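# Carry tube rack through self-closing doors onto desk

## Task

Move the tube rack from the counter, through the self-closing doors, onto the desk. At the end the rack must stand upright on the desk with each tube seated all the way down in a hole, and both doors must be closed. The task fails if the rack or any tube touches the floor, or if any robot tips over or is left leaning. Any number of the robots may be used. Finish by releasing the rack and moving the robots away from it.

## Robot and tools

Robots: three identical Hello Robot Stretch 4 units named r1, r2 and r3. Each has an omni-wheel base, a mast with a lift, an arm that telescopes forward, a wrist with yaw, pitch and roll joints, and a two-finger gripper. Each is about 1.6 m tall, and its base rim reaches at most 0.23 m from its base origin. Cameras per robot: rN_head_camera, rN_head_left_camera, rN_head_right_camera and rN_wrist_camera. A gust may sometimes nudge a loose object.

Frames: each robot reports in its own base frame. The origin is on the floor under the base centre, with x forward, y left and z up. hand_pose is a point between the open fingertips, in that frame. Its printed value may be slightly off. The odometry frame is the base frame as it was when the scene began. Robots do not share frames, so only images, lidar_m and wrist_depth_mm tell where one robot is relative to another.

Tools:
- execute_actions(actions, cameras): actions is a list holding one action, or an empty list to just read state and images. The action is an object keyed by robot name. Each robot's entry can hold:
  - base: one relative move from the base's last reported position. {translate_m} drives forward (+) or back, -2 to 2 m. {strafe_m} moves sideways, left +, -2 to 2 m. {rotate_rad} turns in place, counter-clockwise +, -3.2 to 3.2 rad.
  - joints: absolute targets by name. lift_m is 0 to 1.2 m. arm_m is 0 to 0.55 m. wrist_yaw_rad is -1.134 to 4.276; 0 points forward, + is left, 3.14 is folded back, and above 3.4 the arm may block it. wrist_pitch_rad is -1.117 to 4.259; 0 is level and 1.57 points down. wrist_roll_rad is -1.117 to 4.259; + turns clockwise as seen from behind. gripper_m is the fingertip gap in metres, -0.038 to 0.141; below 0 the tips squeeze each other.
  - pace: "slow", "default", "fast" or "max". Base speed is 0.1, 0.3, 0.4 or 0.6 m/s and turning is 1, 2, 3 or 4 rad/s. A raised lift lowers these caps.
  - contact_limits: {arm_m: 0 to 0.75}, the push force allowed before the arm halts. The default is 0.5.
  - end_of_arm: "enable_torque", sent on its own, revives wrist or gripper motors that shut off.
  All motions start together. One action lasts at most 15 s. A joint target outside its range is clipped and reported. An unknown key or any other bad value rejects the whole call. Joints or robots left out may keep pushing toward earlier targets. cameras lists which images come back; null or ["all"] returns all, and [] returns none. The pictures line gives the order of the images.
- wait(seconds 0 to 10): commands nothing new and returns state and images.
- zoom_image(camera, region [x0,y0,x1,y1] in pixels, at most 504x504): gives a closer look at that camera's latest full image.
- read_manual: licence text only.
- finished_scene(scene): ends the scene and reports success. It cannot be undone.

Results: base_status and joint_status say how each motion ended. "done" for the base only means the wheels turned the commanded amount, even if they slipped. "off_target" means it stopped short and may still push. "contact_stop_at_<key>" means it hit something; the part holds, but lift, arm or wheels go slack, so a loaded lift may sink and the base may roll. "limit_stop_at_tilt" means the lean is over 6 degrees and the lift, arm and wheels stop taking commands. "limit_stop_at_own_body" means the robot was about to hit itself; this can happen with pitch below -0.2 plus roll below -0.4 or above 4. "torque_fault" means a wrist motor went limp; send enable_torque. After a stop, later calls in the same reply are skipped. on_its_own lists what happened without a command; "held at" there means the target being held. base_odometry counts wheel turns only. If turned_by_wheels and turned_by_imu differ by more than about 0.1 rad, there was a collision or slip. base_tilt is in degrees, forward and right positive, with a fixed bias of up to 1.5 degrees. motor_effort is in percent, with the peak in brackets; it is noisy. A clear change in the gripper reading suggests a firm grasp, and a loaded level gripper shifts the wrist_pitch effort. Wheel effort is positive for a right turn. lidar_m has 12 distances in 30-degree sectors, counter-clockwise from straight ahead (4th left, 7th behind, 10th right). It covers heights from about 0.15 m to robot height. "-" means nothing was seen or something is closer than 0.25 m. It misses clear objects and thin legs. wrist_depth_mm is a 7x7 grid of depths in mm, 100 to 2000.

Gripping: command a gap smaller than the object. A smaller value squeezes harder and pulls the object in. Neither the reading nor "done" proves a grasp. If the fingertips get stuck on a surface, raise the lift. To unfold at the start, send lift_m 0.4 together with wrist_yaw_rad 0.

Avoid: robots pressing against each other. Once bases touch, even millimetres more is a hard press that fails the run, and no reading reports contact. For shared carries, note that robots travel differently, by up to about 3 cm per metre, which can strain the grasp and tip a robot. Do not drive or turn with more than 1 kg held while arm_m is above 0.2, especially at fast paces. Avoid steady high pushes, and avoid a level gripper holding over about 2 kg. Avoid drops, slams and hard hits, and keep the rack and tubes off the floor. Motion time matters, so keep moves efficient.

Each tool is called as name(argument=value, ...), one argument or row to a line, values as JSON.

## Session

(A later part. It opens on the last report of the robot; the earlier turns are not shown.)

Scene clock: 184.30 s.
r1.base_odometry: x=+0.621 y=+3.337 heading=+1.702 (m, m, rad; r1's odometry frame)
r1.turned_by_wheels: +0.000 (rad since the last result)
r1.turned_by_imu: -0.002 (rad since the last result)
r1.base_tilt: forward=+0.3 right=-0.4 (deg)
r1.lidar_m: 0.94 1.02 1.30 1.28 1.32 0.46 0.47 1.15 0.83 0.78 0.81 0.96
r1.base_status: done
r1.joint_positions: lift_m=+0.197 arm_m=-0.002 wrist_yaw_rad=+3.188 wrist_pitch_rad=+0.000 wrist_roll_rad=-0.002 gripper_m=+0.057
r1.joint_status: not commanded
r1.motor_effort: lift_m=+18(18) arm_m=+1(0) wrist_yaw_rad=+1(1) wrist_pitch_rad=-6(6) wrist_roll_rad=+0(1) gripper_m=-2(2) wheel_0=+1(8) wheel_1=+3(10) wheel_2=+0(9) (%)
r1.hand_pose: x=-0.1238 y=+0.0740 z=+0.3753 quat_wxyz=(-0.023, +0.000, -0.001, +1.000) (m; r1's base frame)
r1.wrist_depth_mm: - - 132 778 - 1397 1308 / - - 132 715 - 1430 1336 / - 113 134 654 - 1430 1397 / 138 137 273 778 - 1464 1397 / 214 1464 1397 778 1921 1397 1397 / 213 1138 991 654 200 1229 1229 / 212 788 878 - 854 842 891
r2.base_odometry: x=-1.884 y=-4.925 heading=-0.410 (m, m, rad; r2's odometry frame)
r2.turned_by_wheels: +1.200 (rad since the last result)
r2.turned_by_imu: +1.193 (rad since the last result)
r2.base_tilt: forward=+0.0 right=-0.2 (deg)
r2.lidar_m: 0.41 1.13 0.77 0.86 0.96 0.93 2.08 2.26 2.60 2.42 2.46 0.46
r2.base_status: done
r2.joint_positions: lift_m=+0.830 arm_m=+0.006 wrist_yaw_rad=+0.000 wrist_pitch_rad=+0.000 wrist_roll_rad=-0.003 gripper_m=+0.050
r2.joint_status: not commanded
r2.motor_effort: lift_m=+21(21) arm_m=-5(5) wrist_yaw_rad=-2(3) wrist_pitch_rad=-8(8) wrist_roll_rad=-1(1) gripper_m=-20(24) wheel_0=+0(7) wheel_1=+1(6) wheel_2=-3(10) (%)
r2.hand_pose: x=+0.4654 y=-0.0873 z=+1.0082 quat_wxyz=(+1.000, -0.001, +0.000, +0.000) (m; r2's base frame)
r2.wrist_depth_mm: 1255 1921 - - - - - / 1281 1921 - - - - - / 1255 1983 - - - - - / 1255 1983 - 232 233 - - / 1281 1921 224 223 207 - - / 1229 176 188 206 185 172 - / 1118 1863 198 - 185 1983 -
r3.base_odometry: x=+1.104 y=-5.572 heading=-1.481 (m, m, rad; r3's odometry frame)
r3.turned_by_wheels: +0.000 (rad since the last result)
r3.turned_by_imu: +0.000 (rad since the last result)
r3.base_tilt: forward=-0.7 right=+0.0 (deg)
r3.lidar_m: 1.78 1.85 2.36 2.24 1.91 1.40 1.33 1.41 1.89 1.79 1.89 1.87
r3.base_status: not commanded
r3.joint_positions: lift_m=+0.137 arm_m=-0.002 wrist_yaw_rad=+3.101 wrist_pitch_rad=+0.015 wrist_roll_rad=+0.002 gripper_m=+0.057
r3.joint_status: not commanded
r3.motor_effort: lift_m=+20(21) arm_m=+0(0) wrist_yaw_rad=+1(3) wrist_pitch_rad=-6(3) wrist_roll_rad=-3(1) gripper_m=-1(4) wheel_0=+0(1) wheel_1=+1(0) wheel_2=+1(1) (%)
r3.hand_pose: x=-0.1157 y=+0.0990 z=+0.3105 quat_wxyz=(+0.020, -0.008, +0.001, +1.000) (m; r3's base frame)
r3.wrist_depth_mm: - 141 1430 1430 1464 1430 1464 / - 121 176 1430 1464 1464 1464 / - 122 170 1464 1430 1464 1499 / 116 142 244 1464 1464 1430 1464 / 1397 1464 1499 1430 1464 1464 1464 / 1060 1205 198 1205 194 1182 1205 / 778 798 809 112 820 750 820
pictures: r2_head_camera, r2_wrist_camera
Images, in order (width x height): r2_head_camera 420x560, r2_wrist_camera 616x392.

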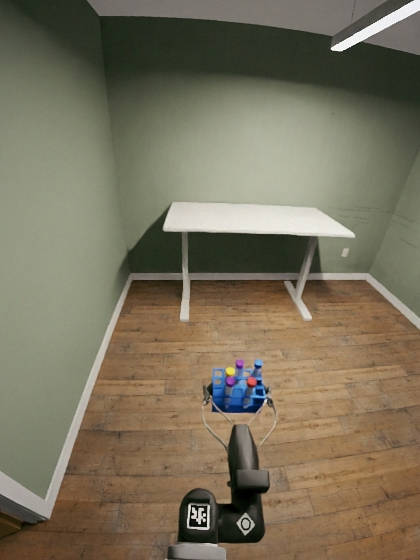

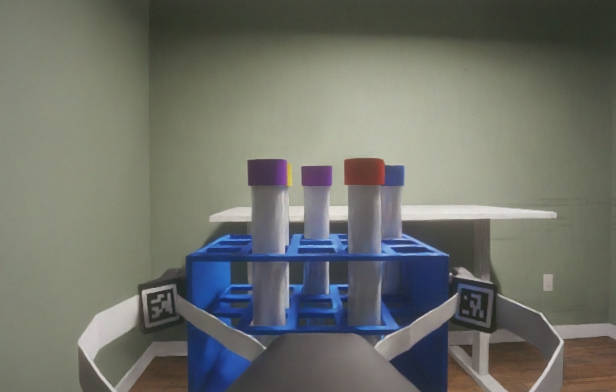

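execute_actions(
  actions=[],
  cameras=["r2_head_camera","r2_wrist_camera","r1_head_camera","r3_head_camera"],
)

Scene clock: 192.97 s.
r1.base_odometry: x=+0.621 y=+3.337 heading=+1.702 (m, m, rad; r1's odometry frame)
r1.turned_by_wheels: +0.000 (rad since the last result)
r1.turned_by_imu: -0.003 (rad since the last result)
r1.base_tilt: forward=+0.3 right=-0.3 (deg)
r1.lidar_m: 0.94 1.04 1.31 1.28 1.33 1.35 1.28 1.14 0.82 0.77 0.81 0.95
r1.base_status: done
r1.joint_positions: lift_m=+0.197 arm_m=-0.002 wrist_yaw_rad=+3.188 wrist_pitch_rad=+0.000 wrist_roll_rad=-0.002 gripper_m=+0.057
r1.joint_status: not commanded
r1.motor_effort: lift_m=+18(18) arm_m=+0(0) wrist_yaw_rad=+0(1) wrist_pitch_rad=-7(6) wrist_roll_rad=-1(1) gripper_m=-3(2) wheel_0=+1(8) wheel_1=+3(10) wheel_2=+0(9) (%)
r1.hand_pose: x=-0.1238 y=+0.0740 z=+0.3753 quat_wxyz=(-0.023, +0.000, -0.001, +1.000) (m; r1's base frame)
r1.wrist_depth_mm: - - 132 1366 1366 1366 1336 / - - 132 1397 1430 1366 1366 / - 113 134 1397 1430 1336 1366 / 139 136 274 1430 1397 1397 1366 / 213 1430 1464 1430 1397 1430 1366 / 213 1160 991 1118 200 1255 1229 / 211 809 878 - 904 854 878
r2.base_odometry: x=-1.884 y=-4.925 heading=-0.410 (m, m, rad; r2's odometry frame)
r2.turned_by_wheels: +0.000 (rad since the last result)
r2.turned_by_imu: +0.002 (rad since the last result)
r2.base_tilt: forward=+0.0 right=-0.3 (deg)
r2.lidar_m: 0.40 1.14 0.76 0.78 0.80 0.94 2.08 2.25 2.59 2.40 2.44 0.48
r2.base_status: done
r2.joint_positions: lift_m=+0.830 arm_m=+0.006 wrist_yaw_rad=+0.000 wrist_pitch_rad=+0.000 wrist_roll_rad=-0.003 gripper_m=+0.050
r2.joint_status: not commanded
r2.motor_effort: lift_m=+21(21) arm_m=-5(5) wrist_yaw_rad=-2(3) wrist_pitch_rad=-9(8) wrist_roll_rad=-1(1) gripper_m=-20(24) wheel_0=-1(7) wheel_1=+1(6) wheel_2=-3(10) (%)
r2.hand_pose: x=+0.4654 y=-0.0873 z=+1.0082 quat_wxyz=(+1.000, -0.001, +0.000, +0.000) (m; r2's base frame)
r2.wrist_depth_mm: 1255 - - - - - - / 1255 - - - - - - / 1255 1983 - - - - - / 1255 1921 - 232 233 - - / 1229 1983 224 224 207 - - / 1229 176 187 204 186 172 - / 1138 1921 198 - 185 1983 -
r3.base_odometry: x=+1.104 y=-5.572 heading=-1.481 (m, m, rad; r3's odometry frame)
r3.turned_by_wheels: +0.000 (rad since the last result)
r3.turned_by_imu: +0.001 (rad since the last result)
r3.base_tilt: forward=-0.7 right=+0.0 (deg)
r3.lidar_m: 1.75 1.83 2.39 2.26 1.95 1.42 1.34 1.42 1.90 1.82 1.87 1.85
r3.base_status: not commanded
r3.joint_positions: lift_m=+0.137 arm_m=-0.002 wrist_yaw_rad=+3.101 wrist_pitch_rad=+0.015 wrist_roll_rad=+0.002 gripper_m=+0.057
r3.joint_status: not commanded
r3.motor_effort: lift_m=+20(21) arm_m=+0(0) wrist_yaw_rad=+1(3) wrist_pitch_rad=-5(3) wrist_roll_rad=-2(1) gripper_m=-5(4) wheel_0=+0(1) wheel_1=+1(0) wheel_2=+1(1) (%)
r3.hand_pose: x=-0.1157 y=+0.0990 z=+0.3105 quat_wxyz=(+0.020, -0.008, +0.001, +1.000) (m; r3's base frame)
r3.wrist_depth_mm: - 141 1464 1430 1430 1430 1464 / - 121 176 1464 1464 1464 1499 / - 123 170 1464 1464 1464 1464 / 116 141 243 1464 1464 1499 1464 / 1464 1464 1464 1499 1499 1464 1499 / 1060 1205 198 1229 195 1205 1205 / 768 798 798 112 820 759 820
pictures: r1_head_camera, r2_head_camera, r2_wrist_camera, r3_head_camera
Images, in order (width x height): r1_head_camera 420x560, r2_head_camera 420x560, r2_wrist_camera 616x392, r3_head_camera 420x560.

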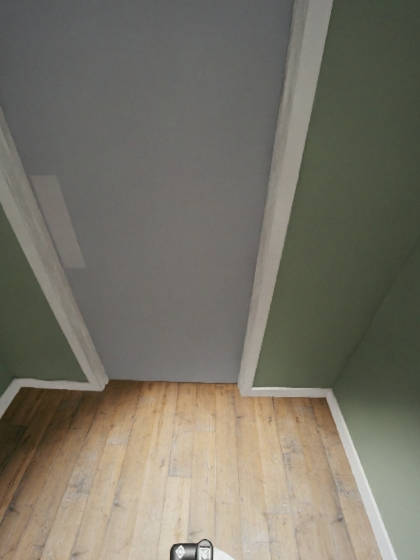

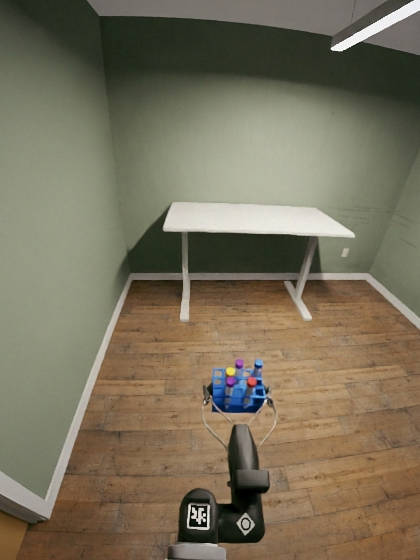

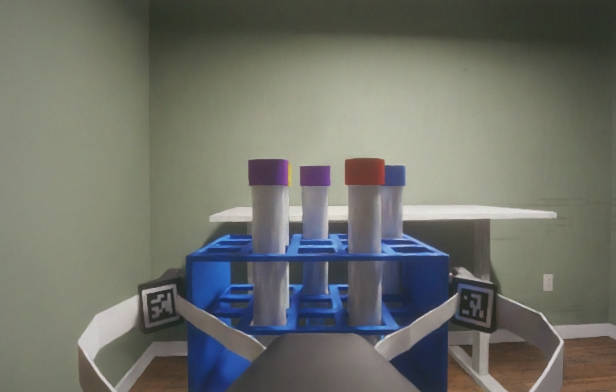

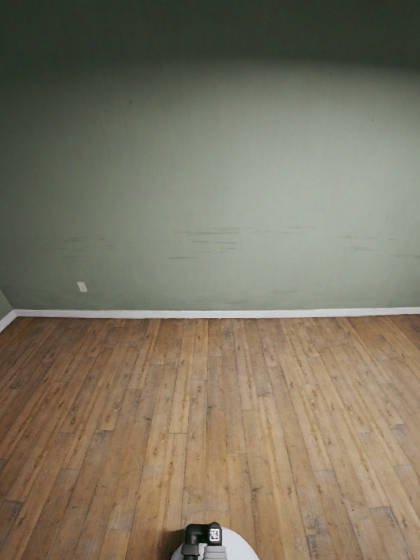

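execute_actions(
  actions=[
    {"r2": {"base": {"translate_m": 0.85}, "joints": {"lift_m": 0.93}, "pace": "fast"}},
  ],
  cameras=["r2_head_camera","r2_wrist_camera"],
)

Scene clock: 199.17 s.
r1.base_odometry: x=+0.621 y=+3.337 heading=+1.702 (m, m, rad; r1's odometry frame)
r1.turned_by_wheels: +0.000 (rad since the last result)
r1.turned_by_imu: -0.002 (rad since the last result)
r1.base_tilt: forward=+0.3 right=-0.3 (deg)
r1.lidar_m: 0.94 1.03 1.31 1.28 1.33 1.35 1.27 1.14 0.82 0.79 0.81 0.96
r1.base_status: not commanded
r1.joint_positions: lift_m=+0.197 arm_m=-0.002 wrist_yaw_rad=+3.188 wrist_pitch_rad=+0.000 wrist_roll_rad=-0.002 gripper_m=+0.057
r1.joint_status: not commanded
r1.motor_effort: lift_m=+18(18) arm_m=+1(0) wrist_yaw_rad=+1(1) wrist_pitch_rad=-8(7) wrist_roll_rad=-2(2) gripper_m=-4(4) wheel_0=+1(1) wheel_1=+2(3) wheel_2=+0(0) (%)
r1.hand_pose: x=-0.1238 y=+0.0740 z=+0.3753 quat_wxyz=(-0.023, +0.000, -0.001, +1.000) (m; r1's base frame)
r1.wrist_depth_mm: - - 131 1397 1366 1366 1336 / - - 132 1397 1397 1366 1336 / - 113 134 1366 1397 1397 1366 / 139 137 274 1430 1397 1366 1397 / 213 1430 1430 1397 1464 1430 1366 / 214 1160 1008 1118 200 1205 1229 / 211 798 878 - 917 842 878
r2.base_odometry: x=-1.104 y=-5.263 heading=-0.410 (m, m, rad; r2's odometry frame)
r2.turned_by_wheels: +0.000 (rad since the last result)
r2.turned_by_imu: +0.001 (rad since the last result)
r2.base_tilt: forward=+0.0 right=-0.2 (deg)
r2.lidar_m: 0.41 0.91 0.86 0.79 0.80 1.15 2.37 3.12 2.49 2.32 1.39 0.45
r2.base_status: done
r2.joint_positions: lift_m=+0.930 arm_m=+0.006 wrist_yaw_rad=+0.000 wrist_pitch_rad=+0.000 wrist_roll_rad=-0.003 gripper_m=+0.050
r2.joint_status: all done
r2.motor_effort: lift_m=+21(23) arm_m=-5(5) wrist_yaw_rad=-1(2) wrist_pitch_rad=-8(8) wrist_roll_rad=+0(0) gripper_m=-20(19) wheel_0=+0(5) wheel_1=-1(6) wheel_2=+0(13) (%)
r2.hand_pose: x=+0.4653 y=-0.0874 z=+1.1081 quat_wxyz=(+1.000, -0.001, +0.000, +0.000) (m; r2's base frame)
r2.wrist_depth_mm: 1397 1397 1430 1430 1464 1464 1537 / 1430 1366 1430 1464 1499 1537 1537 / 1397 1430 1397 1430 1464 1499 1576 / 1397 1430 1464 233 233 1464 1576 / 1336 1430 224 224 208 1160 1138 / 1336 176 188 206 186 172 1078 / 1255 1397 198 - 185 1537 1118
r3.base_odometry: x=+1.104 y=-5.572 heading=-1.481 (m, m, rad; r3's odometry frame)
r3.turned_by_wheels: +0.000 (rad since the last result)
r3.turned_by_imu: +0.001 (rad since the last result)
r3.base_tilt: forward=-0.7 right=+0.0 (deg)
r3.lidar_m: 1.76 1.83 2.34 2.24 1.95 1.41 1.35 1.41 1.91 1.81 1.89 1.84
r3.base_status: not commanded
r3.joint_positions: lift_m=+0.137 arm_m=-0.002 wrist_yaw_rad=+3.101 wrist_pitch_rad=+0.015 wrist_roll_rad=+0.002 gripper_m=+0.057
r3.joint_status: not commanded
r3.motor_effort: lift_m=+20(20) arm_m=+0(0) wrist_yaw_rad=+1(2) wrist_pitch_rad=-5(6) wrist_roll_rad=-1(2) gripper_m=-4(3) wheel_0=+1(0) wheel_1=+1(1) wheel_2=+1(0) (%)
r3.hand_pose: x=-0.1157 y=+0.0990 z=+0.3105 quat_wxyz=(+0.020, -0.008, +0.001, +1.000) (m; r3's base frame)
r3.wrist_depth_mm: - 141 1464 1430 1464 1464 1464 / - 121 176 1464 1499 1464 1464 / - 123 170 1430 1464 1499 1499 / 116 141 244 1499 1464 1464 1464 / 1430 1464 1499 1499 1464 1499 1464 / 1078 1229 198 1229 194 1160 1160 / 768 788 788 112 809 750 820
pictures: r2_head_camera, r2_wrist_camera
Images, in order (width x height): r2_head_camera 420x560, r2_wrist_camera 616x392.

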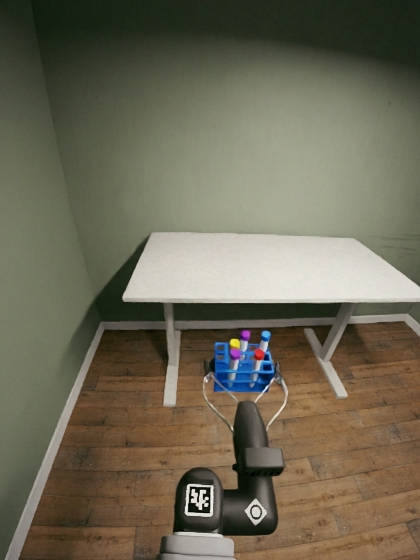

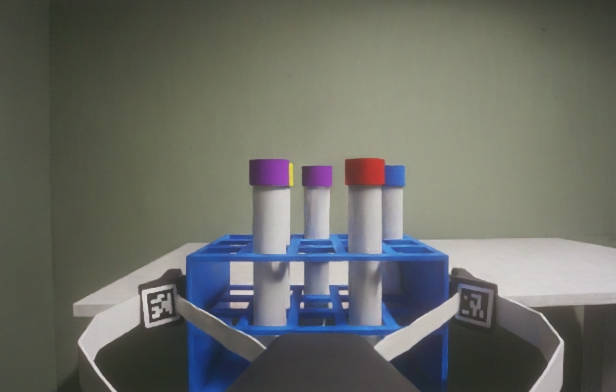

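execute_actions(
  actions=[
    {"r2": {"base": {"translate_m": 0.25}, "joints": {"lift_m": 0.895, "arm_m": 0.42}}},
  ],
  cameras=["r2_head_camera","r2_wrist_camera"],
)

Scene clock: 210.33 s.
r1.base_odometry: x=+0.621 y=+3.337 heading=+1.702 (m, m, rad; r1's odometry frame)
r1.turned_by_wheels: +0.000 (rad since the last result)
r1.turned_by_imu: -0.003 (rad since the last result)
r1.base_tilt: forward=+0.2 right=-0.4 (deg)
r1.lidar_m: 0.94 1.02 1.28 1.28 1.31 1.34 1.26 1.14 0.82 0.77 0.82 0.94
r1.base_status: not commanded
r1.joint_positions: lift_m=+0.197 arm_m=-0.002 wrist_yaw_rad=+3.188 wrist_pitch_rad=+0.000 wrist_roll_rad=-0.002 gripper_m=+0.057
r1.joint_status: not commanded
r1.motor_effort: lift_m=+18(18) arm_m=+0(1) wrist_yaw_rad=+2(1) wrist_pitch_rad=-7(7) wrist_roll_rad=-1(2) gripper_m=-5(3) wheel_0=+1(1) wheel_1=+2(3) wheel_2=+0(0) (%)
r1.hand_pose: x=-0.1238 y=+0.0740 z=+0.3753 quat_wxyz=(-0.023, +0.000, -0.001, +1.000) (m; r1's base frame)
r1.wrist_depth_mm: - - 131 1397 1397 1366 1366 / - - 132 1397 1397 1366 1336 / - 113 134 1430 1397 1366 1366 / 139 137 273 1430 1430 1366 1366 / 214 1430 1430 1397 1430 1397 1397 / 214 1138 1008 1138 200 1229 1229 / 212 798 878 - 904 842 878
r2.base_odometry: x=-0.875 y=-5.363 heading=-0.410 (m, m, rad; r2's odometry frame)
r2.turned_by_wheels: +0.000 (rad since the last result)
r2.turned_by_imu: +0.002 (rad since the last result)
r2.base_tilt: forward=+0.0 right=-0.2 (deg)
r2.lidar_m: 0.64 0.64 0.88 0.81 0.84 1.07 2.46 3.36 2.47 2.29 1.00 0.68
r2.base_status: done
r2.joint_positions: lift_m=+0.895 arm_m=+0.419 wrist_yaw_rad=+0.000 wrist_pitch_rad=+0.000 wrist_roll_rad=-0.003 gripper_m=+0.050
r2.joint_status: all done
r2.motor_effort: lift_m=+17(22) arm_m=+5(5) wrist_yaw_rad=-2(3) wrist_pitch_rad=-9(8) wrist_roll_rad=-1(2) gripper_m=-21(22) wheel_0=-1(5) wheel_1=+0(5) wheel_2=+2(10) (%)
r2.hand_pose: x=+0.8784 y=-0.0874 z=+1.0735 quat_wxyz=(+1.000, -0.001, +0.000, +0.000) (m; r2's base frame)
r2.wrist_depth_mm: 768 768 788 809 809 831 842 / 768 788 788 798 831 842 854 / 759 778 788 798 809 831 854 / 768 788 788 229 236 854 854 / 768 759 225 223 208 831 854 / 517 176 187 206 186 172 508 / 349 353 198 - 185 349 347
r3.base_odometry: x=+1.104 y=-5.572 heading=-1.481 (m, m, rad; r3's odometry frame)
r3.turned_by_wheels: +0.000 (rad since the last result)
r3.turned_by_imu: +0.001 (rad since the last result)
r3.base_tilt: forward=-0.7 right=+0.0 (deg)
r3.lidar_m: 1.77 1.87 2.39 2.25 1.92 1.41 1.33 1.39 1.89 1.80 1.87 1.84
r3.base_status: not commanded
r3.joint_positions: lift_m=+0.137 arm_m=-0.002 wrist_yaw_rad=+3.101 wrist_pitch_rad=+0.015 wrist_roll_rad=+0.002 gripper_m=+0.057
r3.joint_status: not commanded
r3.motor_effort: lift_m=+20(20) arm_m=+0(0) wrist_yaw_rad=+1(2) wrist_pitch_rad=-6(5) wrist_roll_rad=-1(2) gripper_m=-2(2) wheel_0=+0(0) wheel_1=+1(1) wheel_2=+1(1) (%)
r3.hand_pose: x=-0.1157 y=+0.0990 z=+0.3105 quat_wxyz=(+0.020, -0.008, +0.001, +1.000) (m; r3's base frame)
r3.wrist_depth_mm: - 141 1430 1464 1464 1464 1464 / - 121 175 1464 1499 1499 1499 / - 122 170 1464 1464 1464 1464 / 116 141 243 1430 1464 1499 1464 / 1430 1464 1430 1464 1464 1464 1464 / 1078 1205 198 1205 193 1182 1205 / 768 798 798 112 809 741 831
pictures: r2_head_camera, r2_wrist_camera
Images, in order (width x height): r2_head_camera 420x560, r2_wrist_camera 616x392.

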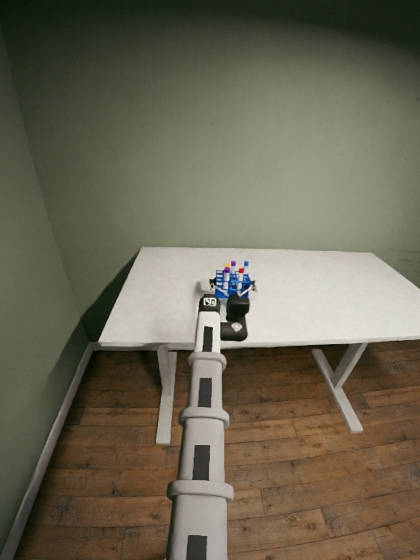

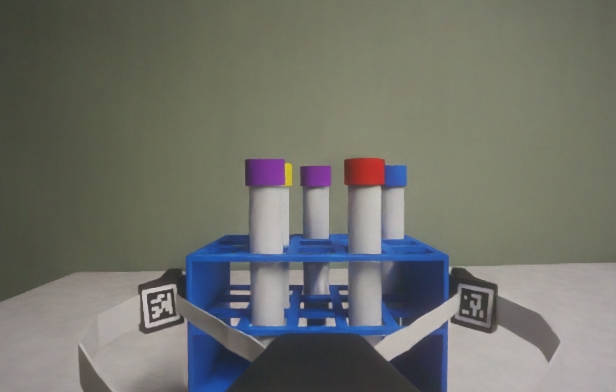

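execute_actions(
  actions=[
    {"r2": {"joints": {"lift_m": 0.832}, "pace": "slow"}},
  ],
  cameras=["r2_wrist_camera"],
)

Scene clock: 214.90 s.
r1.base_odometry: x=+0.621 y=+3.337 heading=+1.702 (m, m, rad; r1's odometry frame)
r1.turned_by_wheels: +0.000 (rad since the last result)
r1.turned_by_imu: -0.002 (rad since the last result)
r1.base_tilt: forward=+0.3 right=-0.3 (deg)
r1.lidar_m: 0.94 1.03 1.30 1.27 1.33 1.35 1.27 1.16 0.81 0.78 0.82 0.95
r1.base_status: not commanded
r1.joint_positions: lift_m=+0.197 arm_m=-0.002 wrist_yaw_rad=+3.188 wrist_pitch_rad=+0.000 wrist_roll_rad=-0.002 gripper_m=+0.057
r1.joint_status: not commanded
r1.motor_effort: lift_m=+18(18) arm_m=+0(0) wrist_yaw_rad=+2(1) wrist_pitch_rad=-5(6) wrist_roll_rad=-2(1) gripper_m=-3(3) wheel_0=+1(1) wheel_1=+3(2) wheel_2=+0(0) (%)
r1.hand_pose: x=-0.1238 y=+0.0740 z=+0.3753 quat_wxyz=(-0.023, +0.000, -0.001, +1.000) (m; r1's base frame)
r1.wrist_depth_mm: - - 132 1397 1397 1366 1366 / - - 132 1430 1397 1397 1366 / - 113 134 1430 1397 1366 1366 / 138 136 273 1430 1397 1366 1366 / 213 1464 1430 1430 1397 1397 1366 / 214 1160 976 1098 201 1255 1205 / 212 788 878 - 904 842 891
r2.base_odometry: x=-0.875 y=-5.363 heading=-0.410 (m, m, rad; r2's odometry frame)
r2.turned_by_wheels: +0.000 (rad since the last result)
r2.turned_by_imu: +0.001 (rad since the last result)
r2.base_tilt: forward=+0.0 right=-0.2 (deg)
r2.lidar_m: 0.64 0.65 0.88 0.82 0.83 1.07 2.47 3.36 2.47 2.29 0.99 0.68
r2.base_status: not commanded
r2.joint_positions: lift_m=+0.832 arm_m=+0.419 wrist_yaw_rad=+0.000 wrist_pitch_rad=+0.000 wrist_roll_rad=-0.003 gripper_m=+0.050
r2.joint_status: all done
r2.motor_effort: lift_m=+17(14) arm_m=+5(5) wrist_yaw_rad=-2(2) wrist_pitch_rad=-8(9) wrist_roll_rad=-1(1) gripper_m=-17(22) wheel_0=-1(1) wheel_1=-1(0) wheel_2=+2(2) (%)
r2.hand_pose: x=+0.8784 y=-0.0874 z=+1.0105 quat_wxyz=(+1.000, -0.001, +0.000, +0.000) (m; r2's base frame)
r2.wrist_depth_mm: 759 788 788 788 820 842 854 / 759 778 788 798 820 831 854 / 759 768 798 809 820 831 854 / 768 768 788 232 235 854 854 / 634 627 224 222 207 609 609 / 332 176 187 205 185 172 324 / 225 228 198 - 185 223 223
r3.base_odometry: x=+1.104 y=-5.572 heading=-1.481 (m, m, rad; r3's odometry frame)
r3.turned_by_wheels: +0.000 (rad since the last result)
r3.turned_by_imu: +0.000 (rad since the last result)
r3.base_tilt: forward=-0.7 right=+0.0 (deg)
r3.lidar_m: 1.75 1.85 2.30 2.24 1.96 1.37 1.35 1.41 1.91 1.82 1.89 1.84
r3.base_status: not commanded
r3.joint_positions: lift_m=+0.137 arm_m=-0.002 wrist_yaw_rad=+3.101 wrist_pitch_rad=+0.015 wrist_roll_rad=+0.002 gripper_m=+0.057
r3.joint_status: not commanded
r3.motor_effort: lift_m=+20(20) arm_m=+0(0) wrist_yaw_rad=+3(1) wrist_pitch_rad=-5(5) wrist_roll_rad=-3(3) gripper_m=-4(5) wheel_0=+1(0) wheel_1=+1(1) wheel_2=+1(0) (%)
r3.hand_pose: x=-0.1157 y=+0.0990 z=+0.3105 quat_wxyz=(+0.020, -0.008, +0.001, +1.000) (m; r3's base frame)
r3.wrist_depth_mm: - 141 1430 1464 1464 1464 1499 / - 121 175 1430 1464 1464 1464 / - 122 169 1397 1499 1464 1464 / 116 141 245 1464 1464 1464 1464 / 1464 1464 1464 1464 1464 1464 1537 / 1098 1182 198 1182 194 1205 1182 / 778 788 798 112 809 750 809
pictures: r2_wrist_camera
Images, in order (width x height): r2_wrist_camera 616x392.

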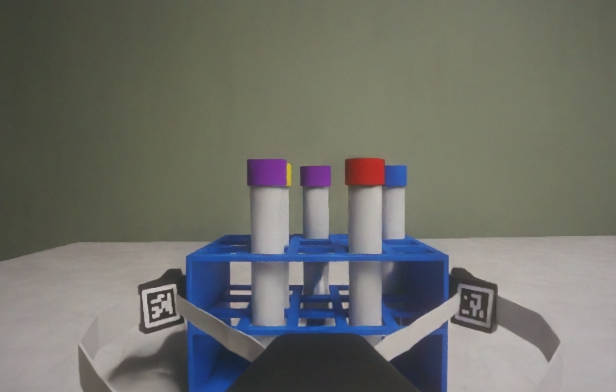

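execute_actions(
  actions=[
    {"r2": {"joints": {"lift_m": 0.829, "gripper_m": 0.141}}},
  ],
  cameras=["r2_wrist_camera"],
)

Scene clock: 220.40 s.
r1.base_odometry: x=+0.621 y=+3.337 heading=+1.702 (m, m, rad; r1's odometry frame)
r1.turned_by_wheels: +0.000 (rad since the last result)
r1.turned_by_imu: -0.002 (rad since the last result)
r1.base_tilt: forward=+0.3 right=-0.3 (deg)
r1.lidar_m: 0.94 1.01 1.31 1.27 1.32 1.34 1.27 1.14 0.82 0.77 0.82 0.95
r1.base_status: not commanded
r1.joint_positions: lift_m=+0.197 arm_m=-0.002 wrist_yaw_rad=+3.188 wrist_pitch_rad=+0.000 wrist_roll_rad=-0.002 gripper_m=+0.057
r1.joint_status: not commanded
r1.motor_effort: lift_m=+18(18) arm_m=+0(0) wrist_yaw_rad=+0(1) wrist_pitch_rad=-7(7) wrist_roll_rad=+0(0) gripper_m=-5(1) wheel_0=+1(1) wheel_1=+3(3) wheel_2=+0(0) (%)
r1.hand_pose: x=-0.1238 y=+0.0740 z=+0.3753 quat_wxyz=(-0.023, +0.000, -0.001, +1.000) (m; r1's base frame)
r1.wrist_depth_mm: - - 131 1397 1397 1366 1366 / - - 132 1366 1397 1366 1336 / - 113 134 1397 1397 1397 1397 / 138 136 273 1397 1397 1397 1366 / 213 1464 1464 1430 1366 1397 1366 / 214 1160 991 1118 201 1229 1229 / 212 798 878 - 891 842 891
r2.base_odometry: x=-0.875 y=-5.363 heading=-0.410 (m, m, rad; r2's odometry frame)
r2.turned_by_wheels: +0.000 (rad since the last result)
r2.turned_by_imu: +0.001 (rad since the last result)
r2.base_tilt: forward=+0.0 right=-0.2 (deg)
r2.lidar_m: 0.63 0.66 0.88 0.80 0.82 1.07 2.49 3.36 2.45 2.29 1.01 0.68
r2.base_status: not commanded
r2.joint_positions: lift_m=+0.829 arm_m=+0.419 wrist_yaw_rad=+0.000 wrist_pitch_rad=-0.001 wrist_roll_rad=-0.003 gripper_m=+0.141
r2.joint_status: all done
r2.motor_effort: lift_m=+17(14) arm_m=+5(6) wrist_yaw_rad=-2(2) wrist_pitch_rad=-5(8) wrist_roll_rad=-2(1) gripper_m=+4(21) wheel_0=-1(1) wheel_1=+0(1) wheel_2=+2(2) (%)
r2.hand_pose: x=+0.8784 y=-0.0874 z=+1.0077 quat_wxyz=(+1.000, -0.001, -0.001, +0.000) (m; r2's base frame)
r2.wrist_depth_mm: 750 759 788 798 820 820 854 / 759 778 798 798 809 842 854 / 778 778 798 820 820 854 854 / 778 778 778 254 820 842 842 / 634 621 263 209 235 615 597 / 330 300 199 207 204 272 322 / 223 223 218 - 216 208 226
r3.base_odometry: x=+1.104 y=-5.572 heading=-1.481 (m, m, rad; r3's odometry frame)
r3.turned_by_wheels: +0.000 (rad since the last result)
r3.turned_by_imu: +0.000 (rad since the last result)
r3.base_tilt: forward=-0.8 right=+0.0 (deg)
r3.lidar_m: 1.77 1.85 2.35 2.24 1.94 1.42 1.35 1.42 1.89 1.80 1.89 1.84
r3.base_status: not commanded
r3.joint_positions: lift_m=+0.137 arm_m=-0.002 wrist_yaw_rad=+3.101 wrist_pitch_rad=+0.015 wrist_roll_rad=+0.002 gripper_m=+0.057
r3.joint_status: not commanded
r3.motor_effort: lift_m=+20(20) arm_m=+0(0) wrist_yaw_rad=+2(1) wrist_pitch_rad=-5(6) wrist_roll_rad=-1(2) gripper_m=-5(2) wheel_0=+0(0) wheel_1=+2(1) wheel_2=+1(1) (%)
r3.hand_pose: x=-0.1157 y=+0.0990 z=+0.3105 quat_wxyz=(+0.020, -0.008, +0.001, +1.000) (m; r3's base frame)
r3.wrist_depth_mm: - 141 1430 1464 1464 1464 1464 / - 121 176 1464 1499 1464 1464 / - 123 170 1464 1464 1464 1499 / 116 141 245 1464 1499 1464 1464 / 1430 1464 1499 1464 1499 1430 1499 / 1078 1205 198 1205 193 1205 1205 / 768 798 798 112 798 741 831
pictures: r2_wrist_camera
Images, in order (width x height): r2_wrist_camera 616x392.

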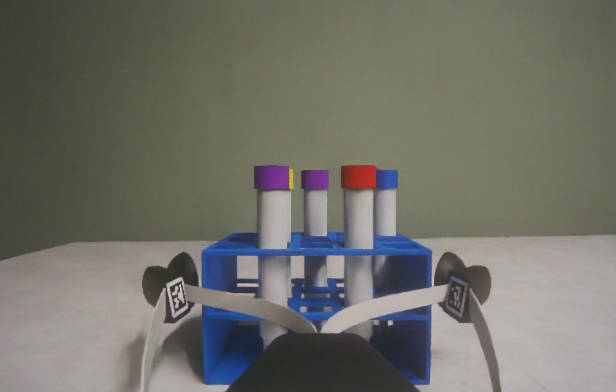

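execute_actions(
  actions=[
    {"r2": {"joints": {"arm_m": 0.01}, "pace": "fast"}},
  ],
  cameras=["r2_head_camera","r2_wrist_camera","r1_head_camera","r1_wrist_camera","r3_wrist_camera"],
)

Scene clock: 224.60 s.
r1.base_odometry: x=+0.621 y=+3.337 heading=+1.702 (m, m, rad; r1's odometry frame)
r1.turned_by_wheels: +0.000 (rad since the last result)
r1.turned_by_imu: -0.002 (rad since the last result)
r1.base_tilt: forward=+0.2 right=-0.3 (deg)
r1.lidar_m: 0.94 1.04 1.30 1.27 1.32 1.32 1.28 1.15 0.81 0.79 0.82 0.96
r1.base_status: not commanded
r1.joint_positions: lift_m=+0.197 arm_m=-0.002 wrist_yaw_rad=+3.188 wrist_pitch_rad=+0.000 wrist_roll_rad=-0.002 gripper_m=+0.057
r1.joint_status: not commanded
r1.motor_effort: lift_m=+18(18) arm_m=+0(0) wrist_yaw_rad=+0(1) wrist_pitch_rad=-6(8) wrist_roll_rad=+0(1) gripper_m=-3(2) wheel_0=+1(1) wheel_1=+3(3) wheel_2=+0(0) (%)
r1.hand_pose: x=-0.1238 y=+0.0740 z=+0.3753 quat_wxyz=(-0.023, +0.000, -0.001, +1.000) (m; r1's base frame)
r1.wrist_depth_mm: - - 132 1366 1397 1336 1336 / - - 132 1397 1397 1366 1336 / - 113 134 1430 1397 1366 1366 / 139 136 274 1430 1397 1366 1366 / 213 1464 1464 1430 1430 1430 1366 / 213 1160 1008 1118 200 1229 1229 / 213 788 866 - 891 842 878
r2.base_odometry: x=-0.875 y=-5.363 heading=-0.410 (m, m, rad; r2's odometry frame)
r2.turned_by_wheels: +0.000 (rad since the last result)
r2.turned_by_imu: +0.001 (rad since the last result)
r2.base_tilt: forward=+0.0 right=-0.2 (deg)
r2.lidar_m: 0.63 0.65 0.88 0.82 0.82 1.05 2.47 3.36 2.47 2.30 1.01 0.69
r2.base_status: not commanded
r2.joint_positions: lift_m=+0.829 arm_m=+0.011 wrist_yaw_rad=+0.000 wrist_pitch_rad=-0.002 wrist_roll_rad=-0.003 gripper_m=+0.141
r2.joint_status: all done
r2.motor_effort: lift_m=+17(17) arm_m=-5(7) wrist_yaw_rad=-1(2) wrist_pitch_rad=-5(5) wrist_roll_rad=-1(0) gripper_m=+2(1) wheel_0=-1(1) wheel_1=+0(0) wheel_2=+2(2) (%)
r2.hand_pose: x=+0.4703 y=-0.0875 z=+1.0078 quat_wxyz=(+1.000, -0.001, -0.001, +0.000) (m; r2's base frame)
r2.wrist_depth_mm: 1138 1138 1182 1205 1255 1229 1255 / 1160 1160 1205 1229 1255 1255 1281 / 1138 1160 1182 1205 1205 1229 1255 / 1160 1138 1229 1182 1229 1281 1255 / 1118 647 647 621 640 621 615 / 415 410 418 424 424 430 1281 / 1160 1160 1205 - 1281 1281 1281
r3.base_odometry: x=+1.104 y=-5.572 heading=-1.481 (m, m, rad; r3's odometry frame)
r3.turned_by_wheels: +0.000 (rad since the last result)
r3.turned_by_imu: +0.000 (rad since the last result)
r3.base_tilt: forward=-0.7 right=+0.1 (deg)
r3.lidar_m: 1.74 1.85 2.36 2.24 1.91 1.41 1.31 1.41 1.90 1.81 1.89 1.86
r3.base_status: not commanded
r3.joint_positions: lift_m=+0.137 arm_m=-0.002 wrist_yaw_rad=+3.101 wrist_pitch_rad=+0.015 wrist_roll_rad=+0.002 gripper_m=+0.057
r3.joint_status: not commanded
r3.motor_effort: lift_m=+21(20) arm_m=+0(0) wrist_yaw_rad=+2(2) wrist_pitch_rad=-6(6) wrist_roll_rad=-2(2) gripper_m=-5(2) wheel_0=+1(0) wheel_1=+1(1) wheel_2=+1(1) (%)
r3.hand_pose: x=-0.1157 y=+0.0990 z=+0.3105 quat_wxyz=(+0.020, -0.008, +0.001, +1.000) (m; r3's base frame)
r3.wrist_depth_mm: - 141 1464 1430 1464 1464 1499 / - 121 175 1430 1430 1464 1499 / - 122 170 1464 1464 1464 1464 / 116 141 244 1464 1430 1499 1464 / 1430 1430 1499 1430 1430 1464 1499 / 1098 1182 198 1229 193 1229 1182 / 768 798 809 112 798 750 831
pictures: r1_head_camera, r1_wrist_camera, r2_head_camera, r2_wrist_camera, r3_wrist_camera
Images, in order (width x height): r1_head_camera 420x560, r1_wrist_camera 616x392, r2_head_camera 420x560, r2_wrist_camera 616x392, r3_wrist_camera 616x392.

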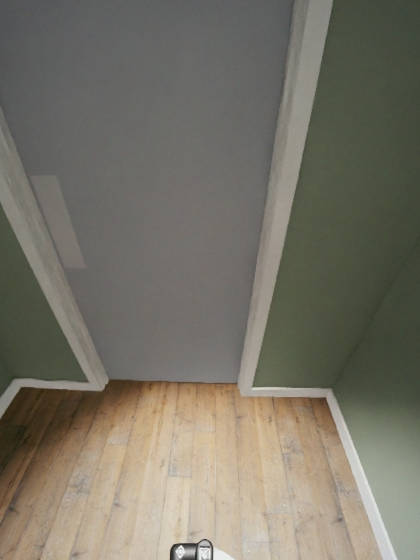

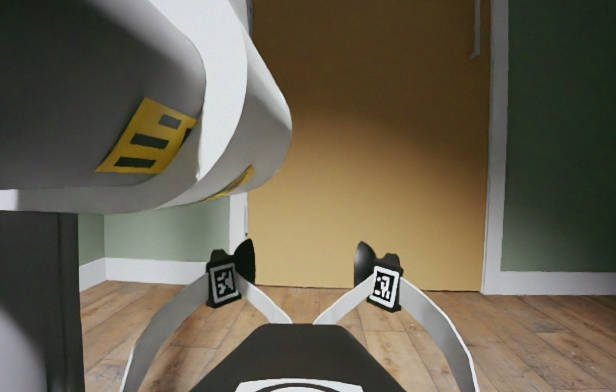

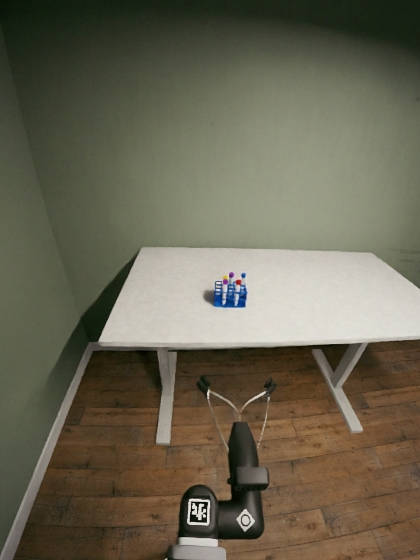

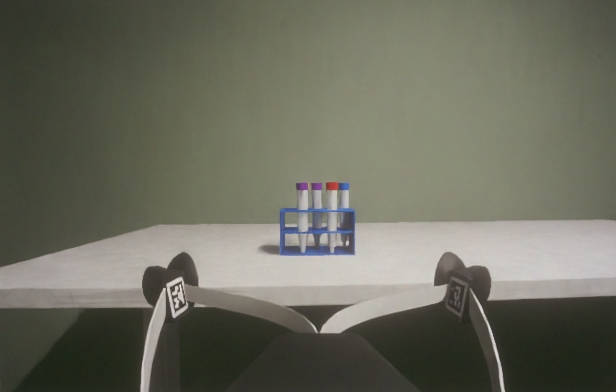

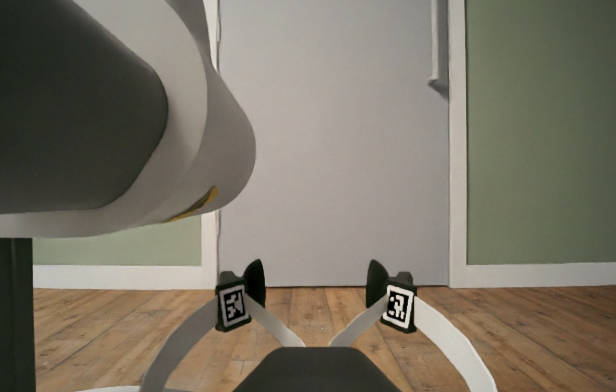

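Both doors are shut, the rack is upright on the desk, and all the tube caps sit level.

finished_scene(
  scene=2,
)

The scene is finished: the task was done.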